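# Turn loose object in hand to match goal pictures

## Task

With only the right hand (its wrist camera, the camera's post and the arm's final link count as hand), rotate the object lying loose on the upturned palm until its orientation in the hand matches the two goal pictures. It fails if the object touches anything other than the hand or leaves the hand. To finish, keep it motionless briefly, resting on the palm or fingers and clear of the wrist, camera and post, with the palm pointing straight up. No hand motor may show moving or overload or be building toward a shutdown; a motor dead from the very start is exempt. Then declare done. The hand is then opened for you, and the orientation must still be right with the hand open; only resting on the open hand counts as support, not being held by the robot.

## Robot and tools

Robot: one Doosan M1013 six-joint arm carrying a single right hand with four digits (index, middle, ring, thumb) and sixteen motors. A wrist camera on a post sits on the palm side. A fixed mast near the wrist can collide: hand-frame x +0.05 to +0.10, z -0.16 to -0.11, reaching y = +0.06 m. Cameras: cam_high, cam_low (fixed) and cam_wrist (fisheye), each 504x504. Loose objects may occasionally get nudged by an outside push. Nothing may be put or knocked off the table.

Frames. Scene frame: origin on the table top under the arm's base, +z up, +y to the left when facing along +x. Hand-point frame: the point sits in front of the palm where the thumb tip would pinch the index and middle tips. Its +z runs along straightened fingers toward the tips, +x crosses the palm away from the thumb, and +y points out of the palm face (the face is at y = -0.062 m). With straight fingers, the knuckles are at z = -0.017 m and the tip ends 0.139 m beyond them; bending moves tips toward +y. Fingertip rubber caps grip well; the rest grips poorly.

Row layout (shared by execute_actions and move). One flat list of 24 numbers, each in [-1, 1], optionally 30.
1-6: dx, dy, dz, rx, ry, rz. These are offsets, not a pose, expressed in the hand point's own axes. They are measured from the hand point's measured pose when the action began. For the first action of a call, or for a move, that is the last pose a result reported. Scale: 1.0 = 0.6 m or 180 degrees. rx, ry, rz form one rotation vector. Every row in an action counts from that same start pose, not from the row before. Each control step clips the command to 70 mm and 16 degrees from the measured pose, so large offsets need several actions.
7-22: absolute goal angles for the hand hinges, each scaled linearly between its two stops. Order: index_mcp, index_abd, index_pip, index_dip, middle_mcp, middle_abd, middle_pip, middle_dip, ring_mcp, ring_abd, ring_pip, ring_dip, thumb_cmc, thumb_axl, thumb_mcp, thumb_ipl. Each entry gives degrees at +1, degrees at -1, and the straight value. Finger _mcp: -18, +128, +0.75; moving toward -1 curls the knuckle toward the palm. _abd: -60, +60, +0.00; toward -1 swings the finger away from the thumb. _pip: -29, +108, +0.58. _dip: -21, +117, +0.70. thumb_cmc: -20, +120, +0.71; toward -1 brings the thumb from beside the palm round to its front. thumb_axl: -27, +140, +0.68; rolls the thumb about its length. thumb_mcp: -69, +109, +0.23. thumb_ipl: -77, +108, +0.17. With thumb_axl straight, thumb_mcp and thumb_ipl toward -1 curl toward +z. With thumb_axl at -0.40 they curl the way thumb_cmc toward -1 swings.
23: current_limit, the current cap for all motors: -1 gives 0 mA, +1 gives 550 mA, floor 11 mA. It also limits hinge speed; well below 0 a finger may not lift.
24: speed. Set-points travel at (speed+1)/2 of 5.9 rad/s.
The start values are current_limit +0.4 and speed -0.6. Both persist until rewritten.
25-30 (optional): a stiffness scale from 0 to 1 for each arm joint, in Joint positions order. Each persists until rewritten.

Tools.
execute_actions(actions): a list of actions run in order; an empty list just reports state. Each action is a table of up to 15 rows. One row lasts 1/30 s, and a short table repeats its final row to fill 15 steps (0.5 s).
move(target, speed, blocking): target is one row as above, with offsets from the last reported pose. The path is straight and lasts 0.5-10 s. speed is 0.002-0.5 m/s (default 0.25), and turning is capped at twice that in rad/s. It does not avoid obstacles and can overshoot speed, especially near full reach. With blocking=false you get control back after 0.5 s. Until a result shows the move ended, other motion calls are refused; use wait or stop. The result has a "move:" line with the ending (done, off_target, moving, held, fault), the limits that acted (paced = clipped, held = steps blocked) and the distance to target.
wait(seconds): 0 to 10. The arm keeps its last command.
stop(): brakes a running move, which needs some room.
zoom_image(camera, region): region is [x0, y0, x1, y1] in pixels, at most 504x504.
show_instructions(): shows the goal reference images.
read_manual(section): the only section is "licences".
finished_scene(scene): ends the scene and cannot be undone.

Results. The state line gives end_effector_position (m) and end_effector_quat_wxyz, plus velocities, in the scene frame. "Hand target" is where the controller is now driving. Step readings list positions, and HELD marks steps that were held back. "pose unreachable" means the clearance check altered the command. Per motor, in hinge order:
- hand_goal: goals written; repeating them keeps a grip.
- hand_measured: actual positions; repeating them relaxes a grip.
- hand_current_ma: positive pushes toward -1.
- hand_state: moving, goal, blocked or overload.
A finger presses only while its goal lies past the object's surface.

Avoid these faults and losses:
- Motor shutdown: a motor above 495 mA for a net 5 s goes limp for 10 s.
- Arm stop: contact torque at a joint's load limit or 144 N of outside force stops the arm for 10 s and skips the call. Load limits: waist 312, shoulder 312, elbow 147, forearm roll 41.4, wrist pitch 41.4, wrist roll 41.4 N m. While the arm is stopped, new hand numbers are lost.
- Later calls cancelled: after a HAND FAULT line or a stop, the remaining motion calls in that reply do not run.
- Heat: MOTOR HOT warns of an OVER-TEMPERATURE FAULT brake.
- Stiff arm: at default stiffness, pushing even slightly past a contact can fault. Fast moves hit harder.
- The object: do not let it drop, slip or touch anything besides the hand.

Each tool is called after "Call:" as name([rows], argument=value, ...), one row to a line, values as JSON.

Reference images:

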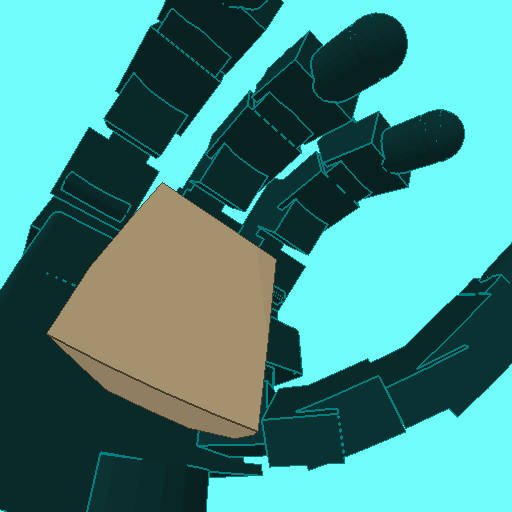

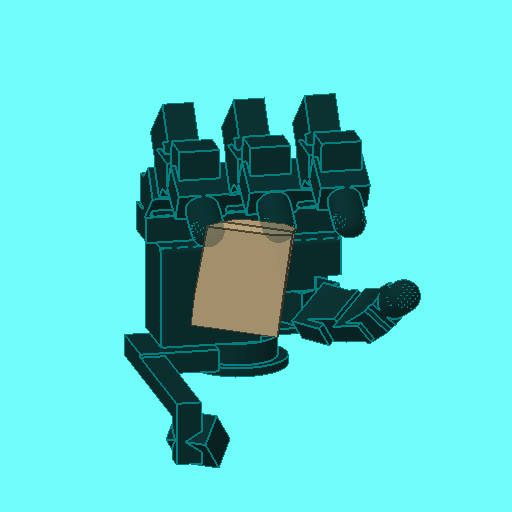

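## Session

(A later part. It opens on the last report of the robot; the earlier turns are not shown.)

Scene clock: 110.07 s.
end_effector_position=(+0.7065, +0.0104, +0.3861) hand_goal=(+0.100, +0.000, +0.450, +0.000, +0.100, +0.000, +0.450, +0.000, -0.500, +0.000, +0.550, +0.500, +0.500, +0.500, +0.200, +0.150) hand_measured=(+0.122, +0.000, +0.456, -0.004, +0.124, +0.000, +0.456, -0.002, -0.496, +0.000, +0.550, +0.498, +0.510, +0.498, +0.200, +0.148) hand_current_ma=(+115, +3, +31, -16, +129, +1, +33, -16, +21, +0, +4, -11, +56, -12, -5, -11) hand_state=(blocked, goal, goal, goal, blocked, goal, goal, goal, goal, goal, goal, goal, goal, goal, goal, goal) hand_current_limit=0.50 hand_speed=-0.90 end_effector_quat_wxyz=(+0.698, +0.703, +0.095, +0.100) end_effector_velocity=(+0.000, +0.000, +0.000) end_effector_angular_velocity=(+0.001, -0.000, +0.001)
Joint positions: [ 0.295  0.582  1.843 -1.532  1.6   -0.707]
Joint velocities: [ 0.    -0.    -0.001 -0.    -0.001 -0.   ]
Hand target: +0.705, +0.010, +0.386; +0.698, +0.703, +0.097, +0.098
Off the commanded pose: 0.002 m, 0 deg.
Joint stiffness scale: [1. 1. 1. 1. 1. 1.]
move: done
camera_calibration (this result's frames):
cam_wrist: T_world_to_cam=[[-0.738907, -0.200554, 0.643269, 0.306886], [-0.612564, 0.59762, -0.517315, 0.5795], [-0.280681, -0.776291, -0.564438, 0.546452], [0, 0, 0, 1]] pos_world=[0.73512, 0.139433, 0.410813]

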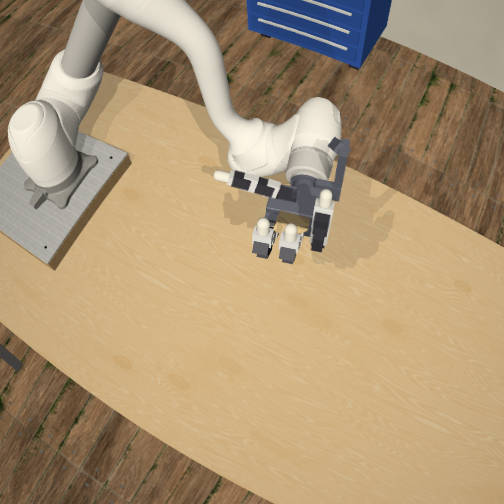

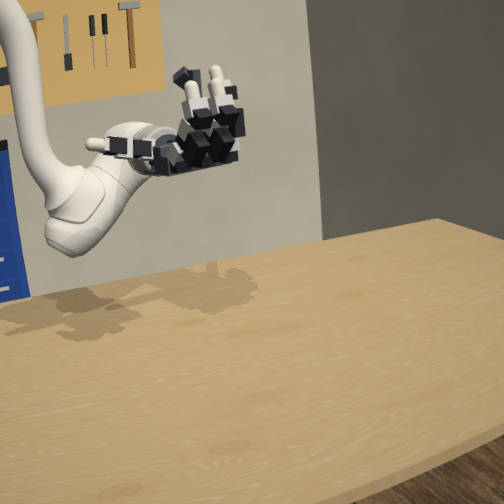

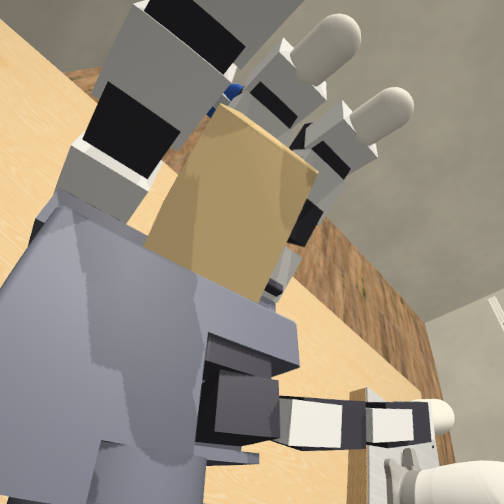

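Call:
move(target=[0,0,0,0,0,0,0.75,0,0.58,0.6,0.75,0,0.58,0.6,0.75,0,0.58,0.6,0.5,0.5,0.2,0.15,0.5,-0.8])

Call:
zoom_image(camera="cam_high", region=[180,100,400,320])

Call:
zoom_image(camera="cam_low", region=[100,60,320,220])

Scene clock: 119.60 s.
end_effector_position=(+0.7065, +0.0104, +0.3861) hand_goal=(+0.750, +0.000, +0.580, +0.600, +0.750, +0.000, +0.580, +0.600, +0.750, +0.000, +0.580, +0.600, +0.500, +0.500, +0.200, +0.150) hand_measured=(+0.760, +0.000, +0.580, +0.598, +0.760, +0.000, +0.580, +0.598, +0.760, +0.000, +0.580, +0.598, +0.510, +0.498, +0.200, +0.148) hand_current_ma=(+56, +3, +4, -11, +56, +1, +4, -11, +52, +0, +4, -11, +56, -12, -5, -11) hand_state=(goal, goal, goal, goal, goal, goal, goal, goal, goal, goal, goal, goal, goal, goal, goal, goal) hand_current_limit=0.50 hand_speed=-0.80 end_effector_quat_wxyz=(+0.698, +0.703, +0.095, +0.100) end_effector_velocity=(+0.000, +0.000, -0.000) end_effector_angular_velocity=(+0.002, -0.002, +0.001)
Joint positions: [ 0.295  0.582  1.843 -1.532  1.6   -0.707]
Joint velocities: [ 0.     0.    -0.     0.    -0.001  0.002]
Hand target: +0.706, +0.010, +0.386; +0.698, +0.703, +0.095, +0.100
Off the commanded pose: 0.000 m, 0 deg.
Joint stiffness scale: [1. 1. 1. 1. 1. 1.]
move: done
camera_calibration (this result's frames):
cam_wrist: T_world_to_cam=[[-0.738903, -0.200553, 0.643273, 0.306882], [-0.612567, 0.597619, -0.517313, 0.5795], [-0.280684, -0.776292, -0.564435, 0.546452], [0, 0, 0, 1]] pos_world=[0.735119, 0.139432, 0.410811]

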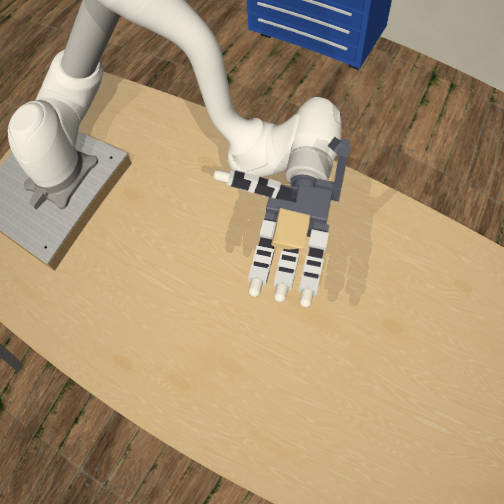

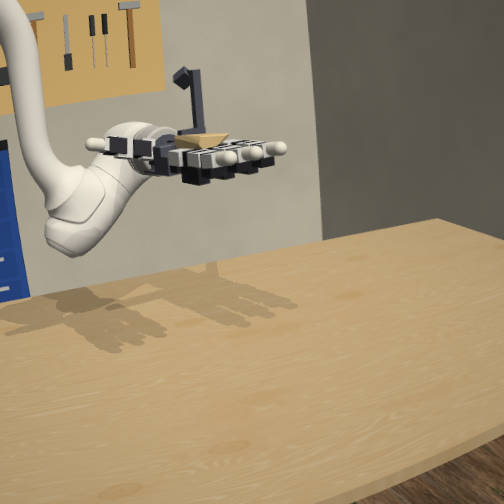

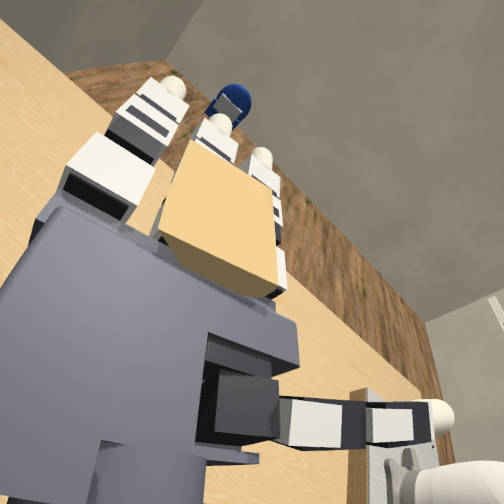

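Region (180, 100, 400, 320) of cam_high's 504x504 image, scaled by 2.291, with more detail than that image has.

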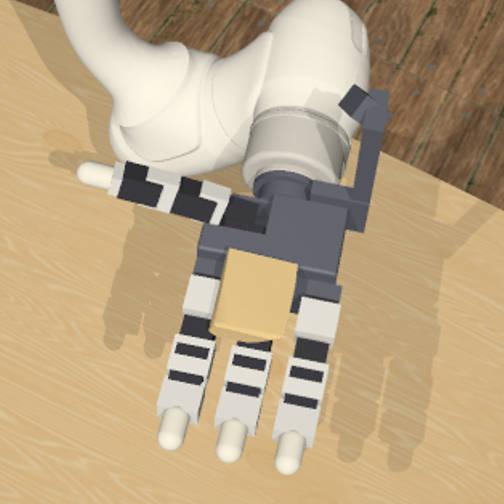

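Region (100, 60, 320, 220) of cam_low's 504x504 image, scaled by 2.291, with more detail than that image has; it fills the top 367 rows of this view, and the rest is white.

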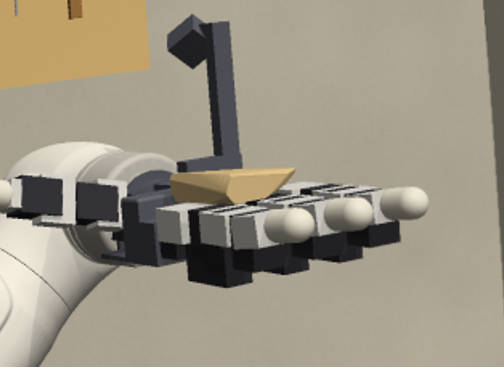

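Call:
move(target=[0,0,0,0,0,0,0.3,0,0.5,0.4,0.3,0,0.5,0.4,0.3,0,0.5,0.4,0.5,0.5,0.2,0.15,0.5,-0.9])

Call:
zoom_image(camera="cam_high", region=[180,100,400,320])

Scene clock: 129.10 s.
end_effector_position=(+0.7065, +0.0104, +0.3861) hand_goal=(+0.300, +0.000, +0.500, +0.400, +0.300, +0.000, +0.500, +0.400, +0.300, +0.000, +0.500, +0.400, +0.500, +0.500, +0.200, +0.150) hand_measured=(+0.326, +0.000, +0.508, +0.404, +0.328, +0.000, +0.508, +0.404, +0.324, +0.000, +0.508, +0.404, +0.510, +0.498, +0.200, +0.148) hand_current_ma=(+141, +3, +42, +18, +151, +1, +41, +18, +131, +0, +43, +18, +56, -12, -5, -11) hand_state=(blocked, goal, goal, goal, blocked, goal, goal, goal, blocked, goal, goal, goal, goal, goal, goal, goal) hand_current_limit=0.50 hand_speed=-0.90 end_effector_quat_wxyz=(+0.698, +0.703, +0.095, +0.100) end_effector_velocity=(-0.000, -0.000, +0.000) end_effector_angular_velocity=(-0.000, -0.001, -0.000)
Joint positions: [ 0.295  0.582  1.843 -1.532  1.6   -0.707]
Joint velocities: [-0.    -0.     0.     0.     0.     0.001]
Hand target: +0.706, +0.010, +0.386; +0.698, +0.703, +0.095, +0.100
Off the commanded pose: 0.000 m, 0 deg.
Joint stiffness scale: [1. 1. 1. 1. 1. 1.]
move: done
camera_calibration (this result's frames):
cam_wrist: T_world_to_cam=[[-0.738903, -0.200553, 0.643273, 0.306882], [-0.612567, 0.597619, -0.517313, 0.5795], [-0.280684, -0.776292, -0.564435, 0.546452], [0, 0, 0, 1]] pos_world=[0.735119, 0.139432, 0.410811]

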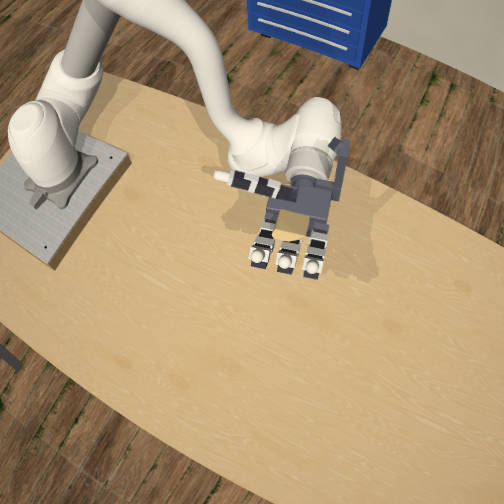

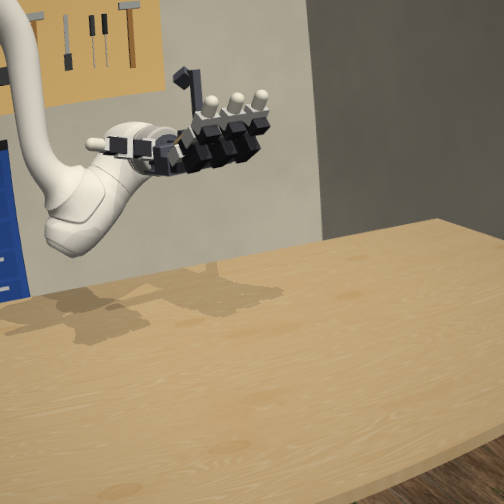

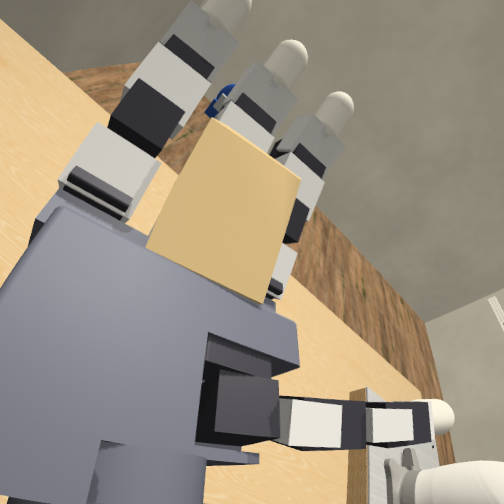

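Region (180, 100, 400, 320) of cam_high's 504x504 image, scaled by 2.291, with more detail than that image has.

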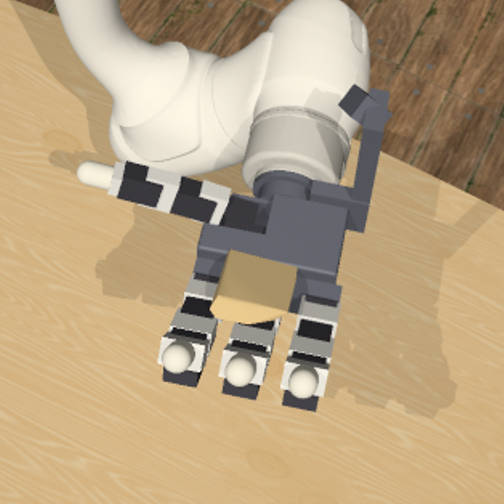

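Call:
move(target=[0,0,0,0,0,0,0.9,0,0.58,0.2,0.9,0,0.58,0.2,0.9,0,0.58,0.2,0.5,0.5,0.2,0.15,0.5,-0.8])

Call:
move(target=[0,0,0,-0.13,0,0,0.9,0,0.58,0.2,0.9,0,0.58,0.2,0.9,0,0.58,0.2,0.5,0.5,0.2,0.15,0.5,-0.8], speed=0.06)

Scene clock: 137.53 s.
end_effector_position=(+0.7065, +0.0104, +0.3861) hand_goal=(+0.900, +0.000, +0.580, +0.200, +0.900, +0.000, +0.580, +0.200, +0.900, +0.000, +0.580, +0.200, +0.500, +0.500, +0.200, +0.150) hand_measured=(+0.910, +0.000, +0.580, +0.204, +0.910, +0.000, +0.580, +0.204, +0.908, +0.000, +0.580, +0.204, +0.510, +0.498, +0.200, +0.148) hand_current_ma=(+53, +3, +3, +18, +51, +1, +3, +18, +49, +0, +3, +18, +56, -12, -5, -11) hand_state=(goal, goal, goal, goal, goal, goal, goal, goal, goal, goal, goal, goal, goal, goal, goal, goal) hand_current_limit=0.50 hand_speed=-0.80 end_effector_quat_wxyz=(+0.698, +0.703, +0.095, +0.100) end_effector_velocity=(-0.000, +0.000, -0.000) end_effector_angular_velocity=(-0.001, +0.001, +0.000)
Joint positions: [ 0.295  0.582  1.843 -1.532  1.6   -0.707]
Joint velocities: [ 0.     0.     0.001  0.     0.    -0.001]
Hand target: +0.706, +0.010, +0.386; +0.698, +0.703, +0.095, +0.100
Off the commanded pose: 0.000 m, 0 deg.
Joint stiffness scale: [1. 1. 1. 1. 1. 1.]
move: done
camera_calibration (this result's frames):
cam_wrist: T_world_to_cam=[[-0.738903, -0.200553, 0.643273, 0.306882], [-0.612567, 0.597619, -0.517313, 0.5795], [-0.280684, -0.776292, -0.564435, 0.546452], [0, 0, 0, 1]] pos_world=[0.735119, 0.139432, 0.410811]

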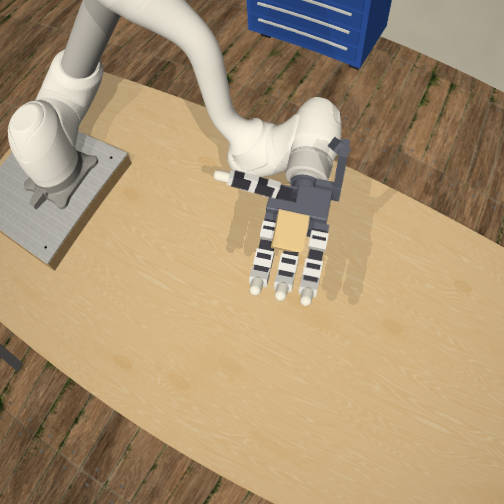

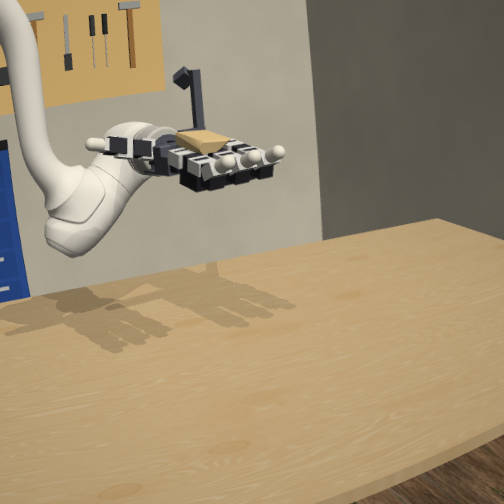

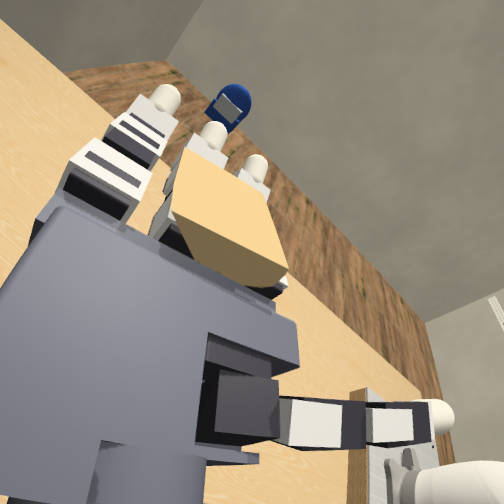

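Scene clock: 141.20 s.
end_effector_position=(+0.7082, +0.0108, +0.3873) hand_goal=(+0.900, +0.000, +0.580, +0.200, +0.900, +0.000, +0.580, +0.200, +0.900, +0.000, +0.580, +0.200, +0.500, +0.500, +0.200, +0.150) hand_measured=(+0.912, +0.000, +0.580, +0.204, +0.910, +0.000, +0.580, +0.204, +0.910, +0.000, +0.580, +0.204, +0.510, +0.498, +0.202, +0.148) hand_current_ma=(+60, +3, +3, +18, +56, +1, +3, +18, +56, +0, +4, +18, +56, -12, +9, -8) hand_state=(goal, goal, goal, goal, goal, goal, goal, goal, goal, goal, goal, goal, goal, goal, goal, goal) hand_current_limit=0.50 hand_speed=-0.80 end_effector_quat_wxyz=(+0.823, +0.550, +0.073, +0.118) end_effector_velocity=(+0.000, +0.000, +0.000) end_effector_angular_velocity=(-0.010, -0.001, -0.001)
Joint positions: [ 0.221  0.702  1.857 -1.814  1.887 -0.605]
Joint velocities: [-0.002  0.003 -0.    -0.007  0.007 -0.001]
Hand target: +0.707, +0.010, +0.386; +0.826, +0.547, +0.073, +0.118
Off the commanded pose: 0.002 m, 0 deg.
Joint stiffness scale: [1. 1. 1. 1. 1. 1.]
move: done
camera_calibration (this result's frames):
cam_wrist: T_world_to_cam=[[-0.808645, 0.041398, 0.586838, 0.376117], [-0.538562, 0.34932, -0.766764, 0.627766], [-0.236737, -0.936089, -0.26018, 0.400725], [0, 0, 0, 1]] pos_world=[0.737103, 0.140253, 0.36489]

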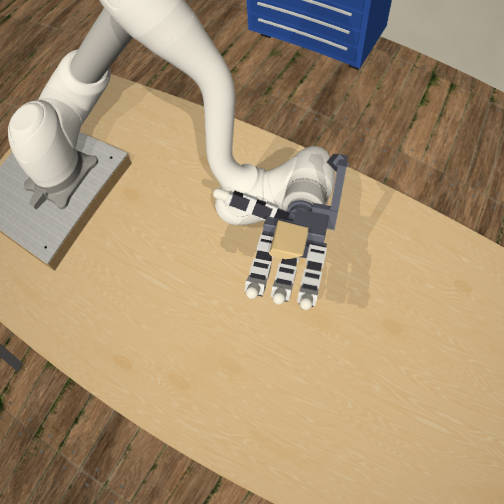

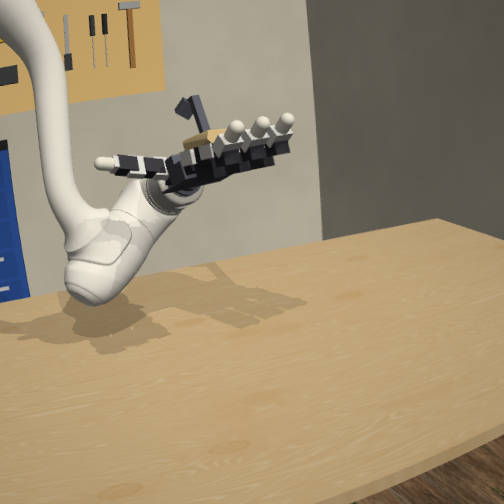

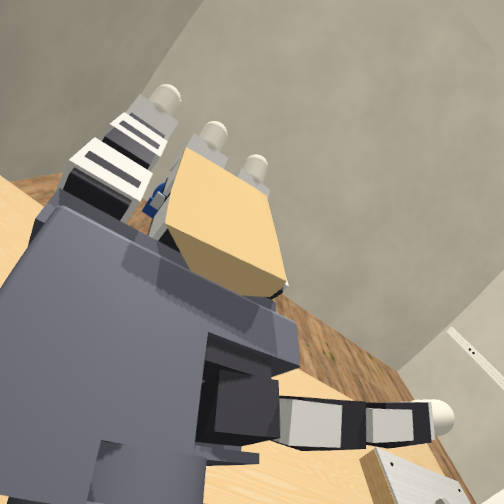

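Call:
move(target=[0,0,0,0,0,0,1,0,0.58,0.2,1,0,0.58,0.2,1,0,0.58,0.2,0.5,0.5,0.2,0.15,0.5,-0.8])

Call:
move(target=[0,0,0,-0.045,0,0,1,0,0.58,0.2,1,0,0.58,0.2,1,0,0.58,0.2,0.5,0.5,0.2,0.15,0.5,-0.8], speed=0.05)

Scene clock: 149.13 s.
end_effector_position=(+0.7082, +0.0109, +0.3874) hand_goal=(+1.000, +0.000, +0.580, +0.200, +1.000, +0.000, +0.580, +0.200, +1.000, +0.000, +0.580, +0.200, +0.500, +0.500, +0.200, +0.150) hand_measured=(+1.000, +0.000, +0.580, +0.204, +1.000, +0.000, +0.580, +0.204, +1.000, +0.000, +0.580, +0.204, +0.510, +0.498, +0.202, +0.148) hand_current_ma=(+2, +3, +4, +18, +2, +1, +4, +18, +2, +0, +5, +18, +56, -12, +9, -8) hand_state=(goal, goal, goal, goal, goal, goal, goal, goal, goal, goal, goal, goal, goal, goal, goal, goal) hand_current_limit=0.50 hand_speed=-0.80 end_effector_quat_wxyz=(+0.824, +0.550, +0.073, +0.118) end_effector_velocity=(+0.000, -0.000, -0.000) end_effector_angular_velocity=(+0.000, -0.000, +0.000)
Joint positions: [ 0.221  0.702  1.857 -1.815  1.888 -0.604]
Joint velocities: [-0.     0.     0.    -0.    -0.     0.001]
Hand target: +0.708, +0.011, +0.387; +0.823, +0.550, +0.073, +0.118
Off the commanded pose: 0.000 m, 0 deg.
Joint stiffness scale: [1. 1. 1. 1. 1. 1.]
move: done
camera_calibration (this result's frames):
cam_wrist: T_world_to_cam=[[-0.808862, 0.0418445, 0.586508, 0.37632], [-0.538296, 0.348666, -0.767248, 0.627816], [-0.2366, -0.936312, -0.259498, 0.400424], [0, 0, 0, 1]] pos_world=[0.737082, 0.140277, 0.364886]

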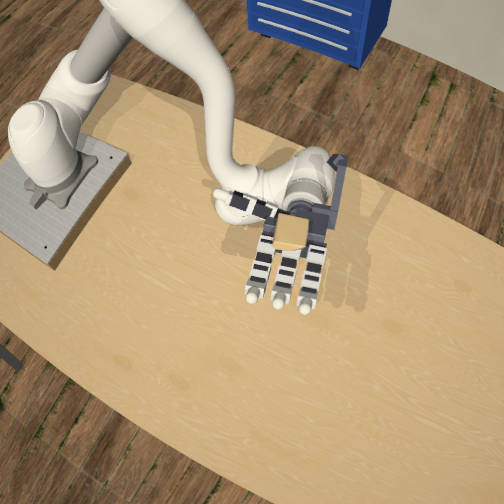

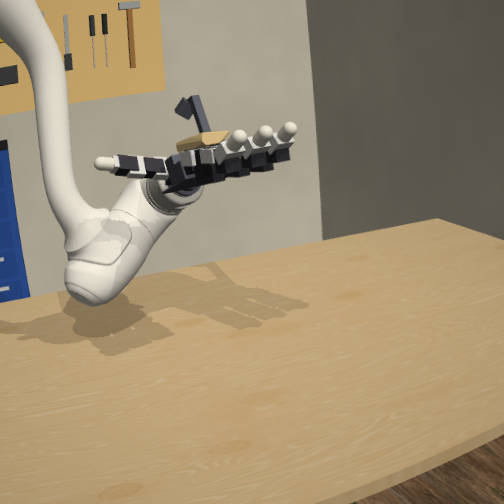

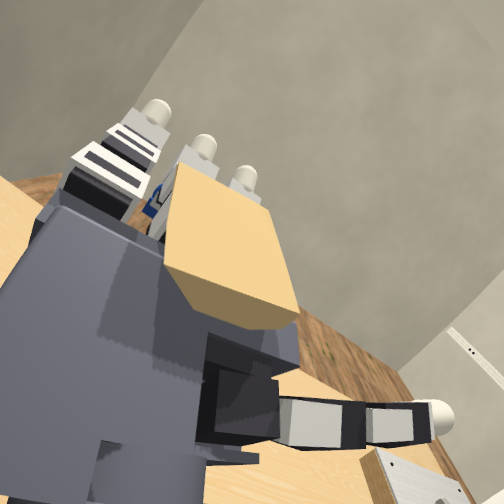

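Scene clock: 150.80 s.
end_effector_position=(+0.7085, +0.0108, +0.3873) hand_goal=(+1.000, +0.000, +0.580, +0.200, +1.000, +0.000, +0.580, +0.200, +1.000, +0.000, +0.580, +0.200, +0.500, +0.500, +0.200, +0.150) hand_measured=(+1.000, +0.000, +0.580, +0.204, +1.000, +0.000, +0.580, +0.204, +1.000, +0.000, +0.580, +0.204, +0.510, +0.498, +0.202, +0.150) hand_current_ma=(+2, +3, +4, +18, +2, +1, +4, +18, +2, +0, +5, +18, +56, -12, +13, -7) hand_state=(goal, goal, goal, goal, goal, goal, goal, goal, goal, goal, goal, goal, goal, goal, goal, goal) hand_current_limit=0.50 hand_speed=-0.80 end_effector_quat_wxyz=(+0.858, +0.494, +0.066, +0.122) end_effector_velocity=(-0.000, +0.000, +0.000) end_effector_angular_velocity=(-0.012, -0.003, -0.001)
Joint positions: [ 0.185  0.738  1.857 -1.911  1.989 -0.595]
Joint velocities: [-0.003  0.002  0.    -0.008  0.01  -0.001]
Hand target: +0.708, +0.011, +0.387; +0.860, +0.491, +0.064, +0.123
Off the commanded pose: 0.000 m, 1 deg.
Joint stiffness scale: [1. 1. 1. 1. 1. 1.]
move: done
camera_calibration (this result's frames):
cam_wrist: T_world_to_cam=[[-0.827612, 0.116008, 0.549182, 0.403568], [-0.51156, 0.246784, -0.823046, 0.631703], [-0.231009, -0.962102, -0.144897, 0.352376], [0, 0, 0, 1]] pos_world=[0.738554, 0.13631, 0.349347]

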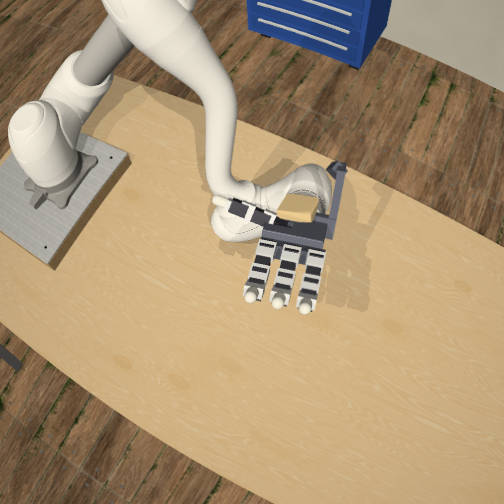

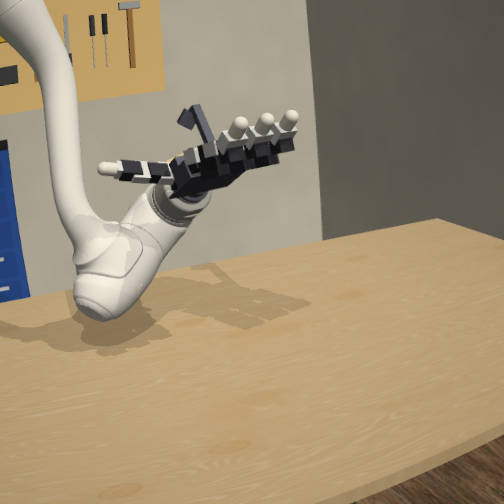

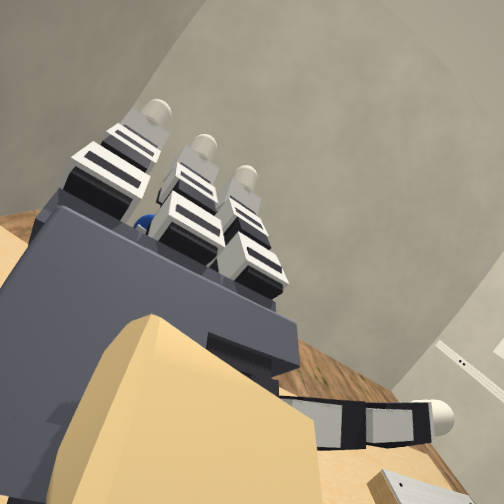

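Overshot to the wrist; tilt forward quickly with fingers as a wall.

Call:
move(target=[0,0,0,0.27,0,0,-0.4,0,0.58,0.5,-0.4,0,0.58,0.5,-0.4,0,0.58,0.5,0.5,0.5,0.2,0.15,0.5,-0.6], speed=0.12)

Scene clock: 158.43 s.
end_effector_position=(+0.7066, +0.0091, +0.3864) hand_goal=(-0.400, +0.000, +0.580, +0.500, -0.400, +0.000, +0.580, +0.500, -0.400, +0.000, +0.580, +0.500, +0.500, +0.500, +0.200, +0.150) hand_measured=(-0.396, +0.000, +0.580, +0.498, -0.396, +0.000, +0.580, +0.498, -0.396, +0.000, +0.580, +0.498, +0.512, +0.498, +0.202, +0.150) hand_current_ma=(+20, +3, +4, -12, +24, +1, +4, -12, +18, +0, +5, -12, +57, -12, +11, -6) hand_state=(goal, goal, goal, goal, goal, goal, goal, goal, goal, goal, goal, goal, goal, goal, goal, goal) hand_current_limit=0.50 hand_speed=-0.60 end_effector_quat_wxyz=(+0.583, +0.801, +0.109, +0.081) end_effector_velocity=(-0.000, -0.000, -0.001) end_effector_angular_velocity=(+0.011, +0.007, -0.000)
Joint positions: [ 0.312  0.489  1.808 -1.293  1.417 -0.852]
Joint velocities: [ 0.    -0.002 -0.001  0.011 -0.006 -0.009]
Hand target: +0.708, +0.011, +0.387; +0.579, +0.803, +0.110, +0.084
Off the commanded pose: 0.003 m, 1 deg.
Joint stiffness scale: [1. 1. 1. 1. 1. 1.]
move: done
camera_calibration (this result's frames):
cam_wrist: T_world_to_cam=[[-0.683114, -0.385259, 0.620428, 0.277628], [-0.646167, 0.714731, -0.267636, 0.506662], [-0.34033, -0.583726, -0.737184, 0.65275], [0, 0, 0, 1]] pos_world=[0.73919, 0.125858, 0.444549]

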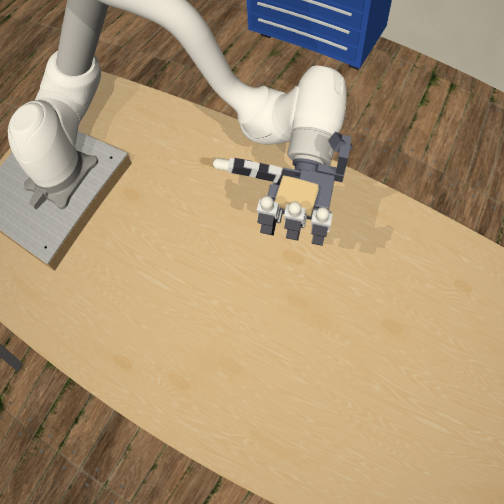

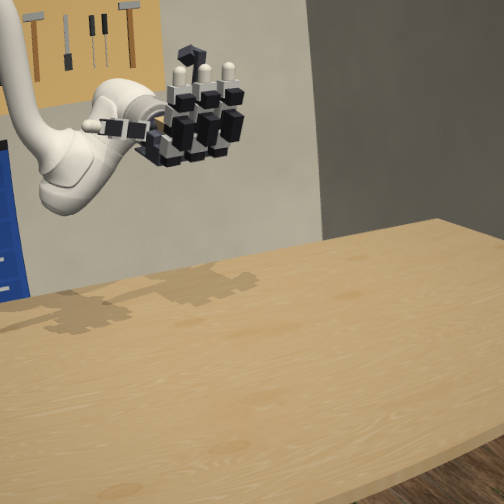

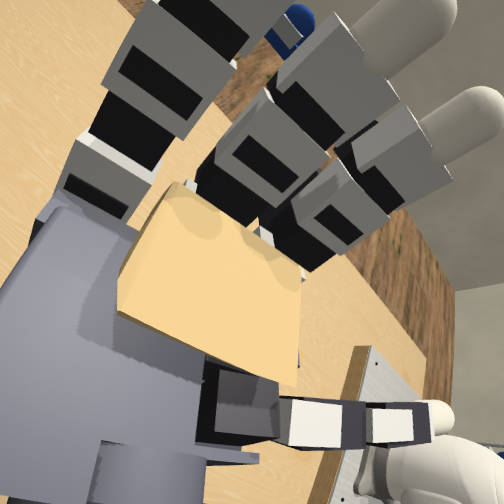

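Call:
move(target=[0,0,0,0.03,0,0.02,-0.45,0,0.58,0.5,0.75,0,0.45,-0.6,0.75,0,0.45,-0.6,0.5,0.5,0.2,0.15,0.5,-0.6], speed=0.08)

Call:
zoom_image(camera="cam_high", region=[180,80,400,300])

Scene clock: 165.70 s.
end_effector_position=(+0.7051, +0.0099, +0.3853) hand_goal=(-0.450, +0.000, +0.580, +0.500, +0.750, +0.000, +0.450, -0.600, +0.750, +0.000, +0.450, -0.600, +0.500, +0.500, +0.200, +0.150) hand_measured=(-0.434, +0.000, +0.580, +0.498, +0.760, +0.000, +0.456, -0.598, +0.758, +0.000, +0.456, -0.598, +0.512, +0.498, +0.202, +0.150) hand_current_ma=(+82, +3, +4, -12, +51, +1, +30, +15, +44, +0, +31, +16, +57, -12, +8, -6) hand_state=(goal, goal, goal, goal, goal, goal, goal, goal, goal, goal, goal, goal, goal, goal, goal, goal) hand_current_limit=0.50 hand_speed=-0.60 end_effector_quat_wxyz=(+0.546, +0.828, +0.091, +0.090) end_effector_velocity=(-0.000, +0.000, +0.000) end_effector_angular_velocity=(+0.000, -0.001, -0.000)
Joint positions: [ 0.312  0.469  1.788 -1.218  1.374 -0.851]
Joint velocities: [ 0.    -0.    -0.     0.     0.     0.001]
Hand target: +0.707, +0.009, +0.386; +0.542, +0.831, +0.088, +0.094
Off the commanded pose: 0.002 m, 1 deg.
Joint stiffness scale: [1. 1. 1. 1. 1. 1.]
move: done
camera_calibration (this result's frames):
cam_wrist: T_world_to_cam=[[-0.704545, -0.429868, 0.564649, 0.314626], [-0.627087, 0.749609, -0.211774, 0.469571], [-0.332231, -0.503289, -0.797698, 0.668755], [0, 0, 0, 1]] pos_world=[0.738312, 0.11983, 0.455254]

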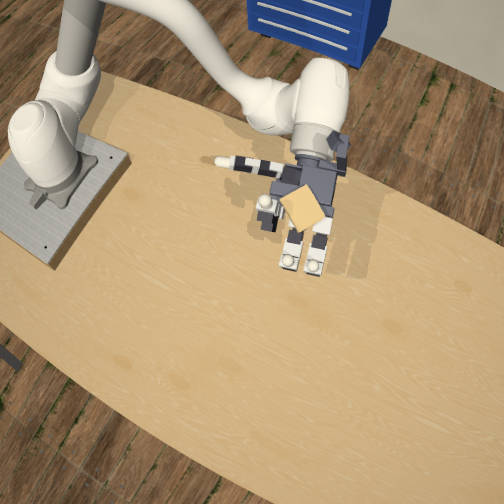

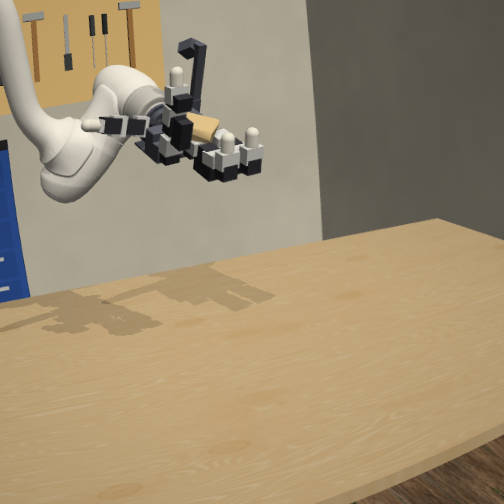

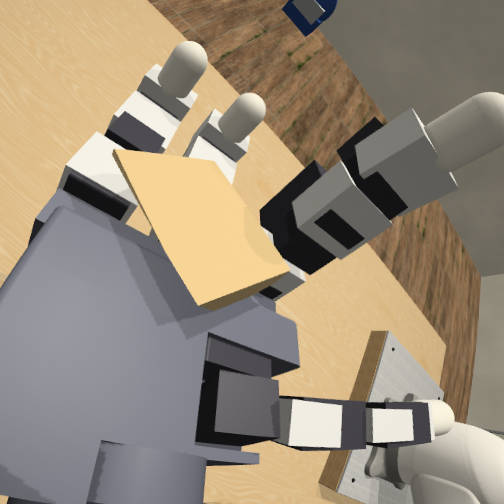

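Region (180, 80, 400, 300) of cam_high's 504x504 image, scaled by 2.291, with more detail than that image has.

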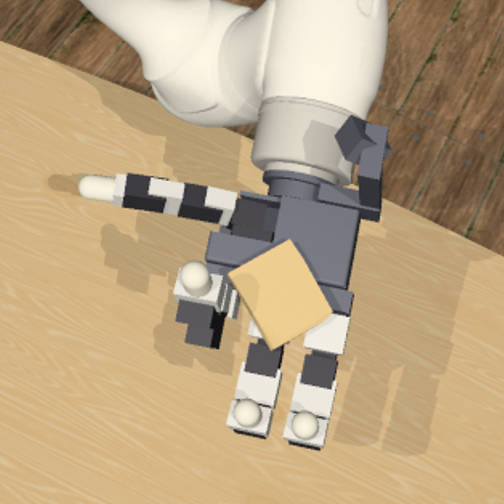

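Call:
move(target=[0,0,0,-0.06,0,0.07,-0.45,0,0.58,0.5,0.75,0,0.45,-0.6,0.7,0,0.45,-0.6,0.5,0.5,0.2,0.15,0.5,-0.6], speed=0.06)

Call:
zoom_image(camera="cam_high", region=[180,80,400,300])

Scene clock: 173.83 s.
end_effector_position=(+0.7042, +0.0106, +0.3834) hand_goal=(-0.450, +0.000, +0.580, +0.500, +0.750, +0.000, +0.450, -0.600, +0.700, +0.000, +0.450, -0.600, +0.500, +0.500, +0.200, +0.150) hand_measured=(-0.436, +0.000, +0.580, +0.498, +0.760, +0.000, +0.456, -0.598, +0.722, +0.000, +0.456, -0.598, +0.512, +0.498, +0.202, +0.150) hand_current_ma=(+70, +3, +4, -12, +52, +1, +30, +15, +126, +0, +31, +14, +57, -12, +8, -6) hand_state=(goal, goal, goal, goal, goal, goal, goal, goal, blocked, goal, goal, goal, goal, goal, goal, goal) hand_current_limit=0.50 hand_speed=-0.60 end_effector_quat_wxyz=(+0.605, +0.781, -0.006, +0.157) end_effector_velocity=(-0.000, -0.000, +0.001) end_effector_angular_velocity=(-0.004, -0.009, -0.003)
Joint positions: [ 0.306  0.542  1.762 -1.348  1.491 -0.576]
Joint velocities: [-0.001  0.002 -0.002 -0.004  0.005  0.008]
Hand target: +0.705, +0.010, +0.385; +0.608, +0.778, -0.009, +0.158
Off the commanded pose: 0.002 m, 1 deg.
Joint stiffness scale: [1. 1. 1. 1. 1. 1.]
move: done
camera_calibration (this result's frames):
cam_wrist: T_world_to_cam=[[-0.854781, -0.298789, 0.424351, 0.473533], [-0.481864, 0.760594, -0.43509, 0.451281], [-0.192759, -0.576386, -0.794118, 0.568438], [0, 0, 0, 1]] pos_world=[0.731795, 0.125885, 0.44681]

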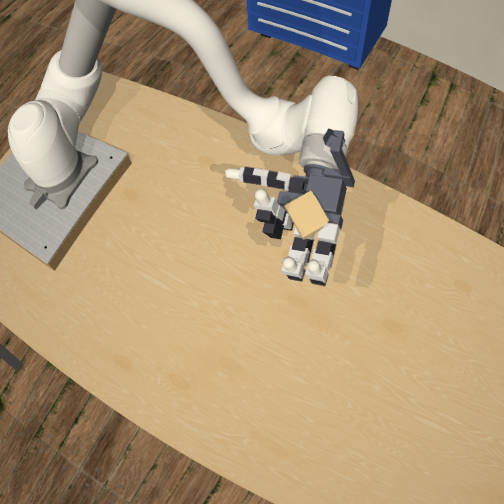

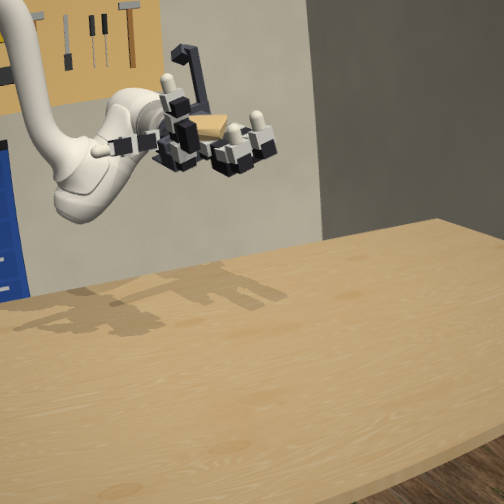

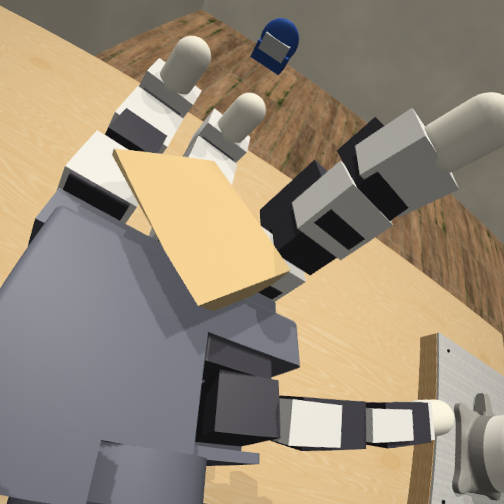

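Region (180, 80, 400, 300) of cam_high's 504x504 image, scaled by 2.291, with more detail than that image has.

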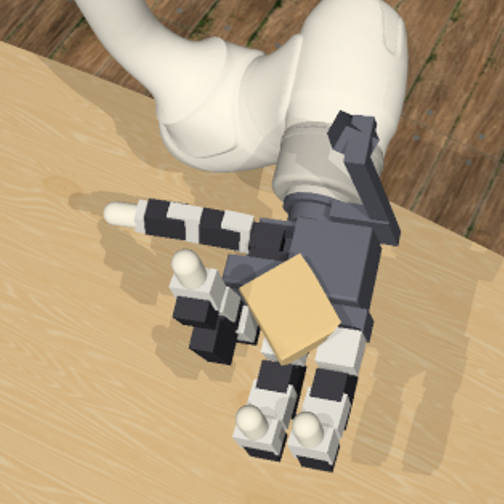

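Call:
move(target=[0,0,0,0.09,0,-0.02,-0.45,0,0.58,0.5,0.85,0,0.4,-0.6,0.85,0,0.4,-0.6,0.5,0.5,0.2,0.15,0.5,-0.6], speed=0.06)

Call:
zoom_image(camera="cam_high", region=[180,80,400,300])

Scene clock: 180.93 s.
end_effector_position=(+0.7050, +0.0116, +0.3854) hand_goal=(-0.450, +0.000, +0.580, +0.500, +0.850, +0.000, +0.400, -0.600, +0.850, +0.000, +0.400, -0.600, +0.500, +0.500, +0.200, +0.150) hand_measured=(-0.438, +0.000, +0.580, +0.498, +0.858, +0.000, +0.406, -0.598, +0.858, +0.000, +0.408, -0.598, +0.512, +0.498, +0.200, +0.150) hand_current_ma=(+67, +3, +4, -12, +44, +1, +38, +14, +43, +0, +40, +14, +57, -12, +5, -6) hand_state=(goal, goal, goal, goal, goal, goal, goal, goal, goal, goal, goal, goal, goal, goal, goal, goal) hand_current_limit=0.50 hand_speed=-0.60 end_effector_quat_wxyz=(+0.497, +0.856, +0.039, +0.138) end_effector_velocity=(+0.000, +0.000, -0.001) end_effector_angular_velocity=(+0.007, +0.007, +0.004)
Joint positions: [ 0.309  0.443  1.764 -1.159  1.306 -0.758]
Joint velocities: [ 0.    -0.002  0.     0.008 -0.005 -0.009]
Hand target: +0.704, +0.011, +0.383; +0.493, +0.858, +0.041, +0.137
Off the commanded pose: 0.002 m, 0 deg.
Joint stiffness scale: [1. 1. 1. 1. 1. 1.]
move: done
camera_calibration (this result's frames):
cam_wrist: T_world_to_cam=[[-0.778186, -0.470943, 0.4155, 0.425132], [-0.579218, 0.793912, -0.184963, 0.423598], [-0.242763, -0.3846, -0.890589, 0.640998], [0, 0, 0, 1]] pos_world=[0.731798, 0.110441, 0.472574]

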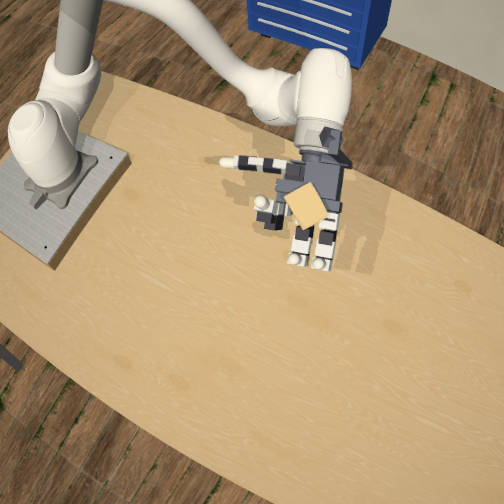

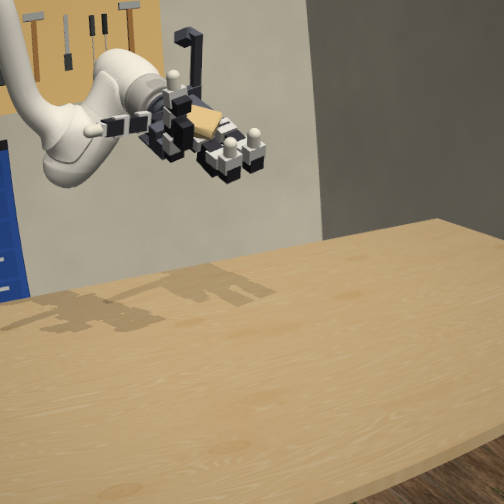

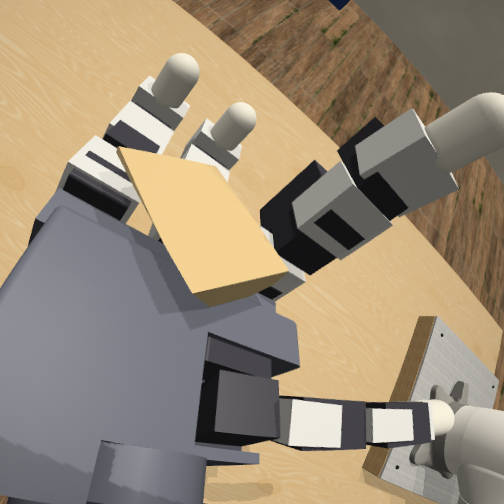

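Region (180, 80, 400, 300) of cam_high's 504x504 image, scaled by 2.291, with more detail than that image has.

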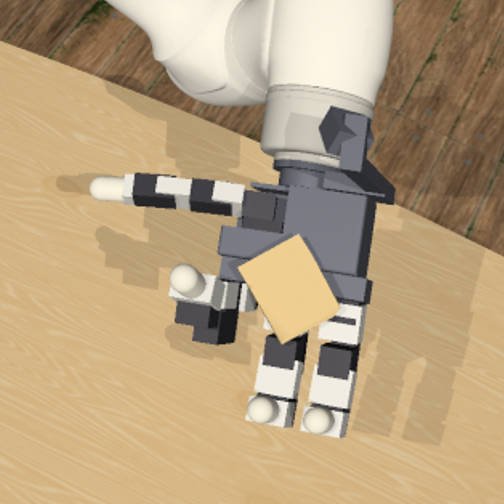

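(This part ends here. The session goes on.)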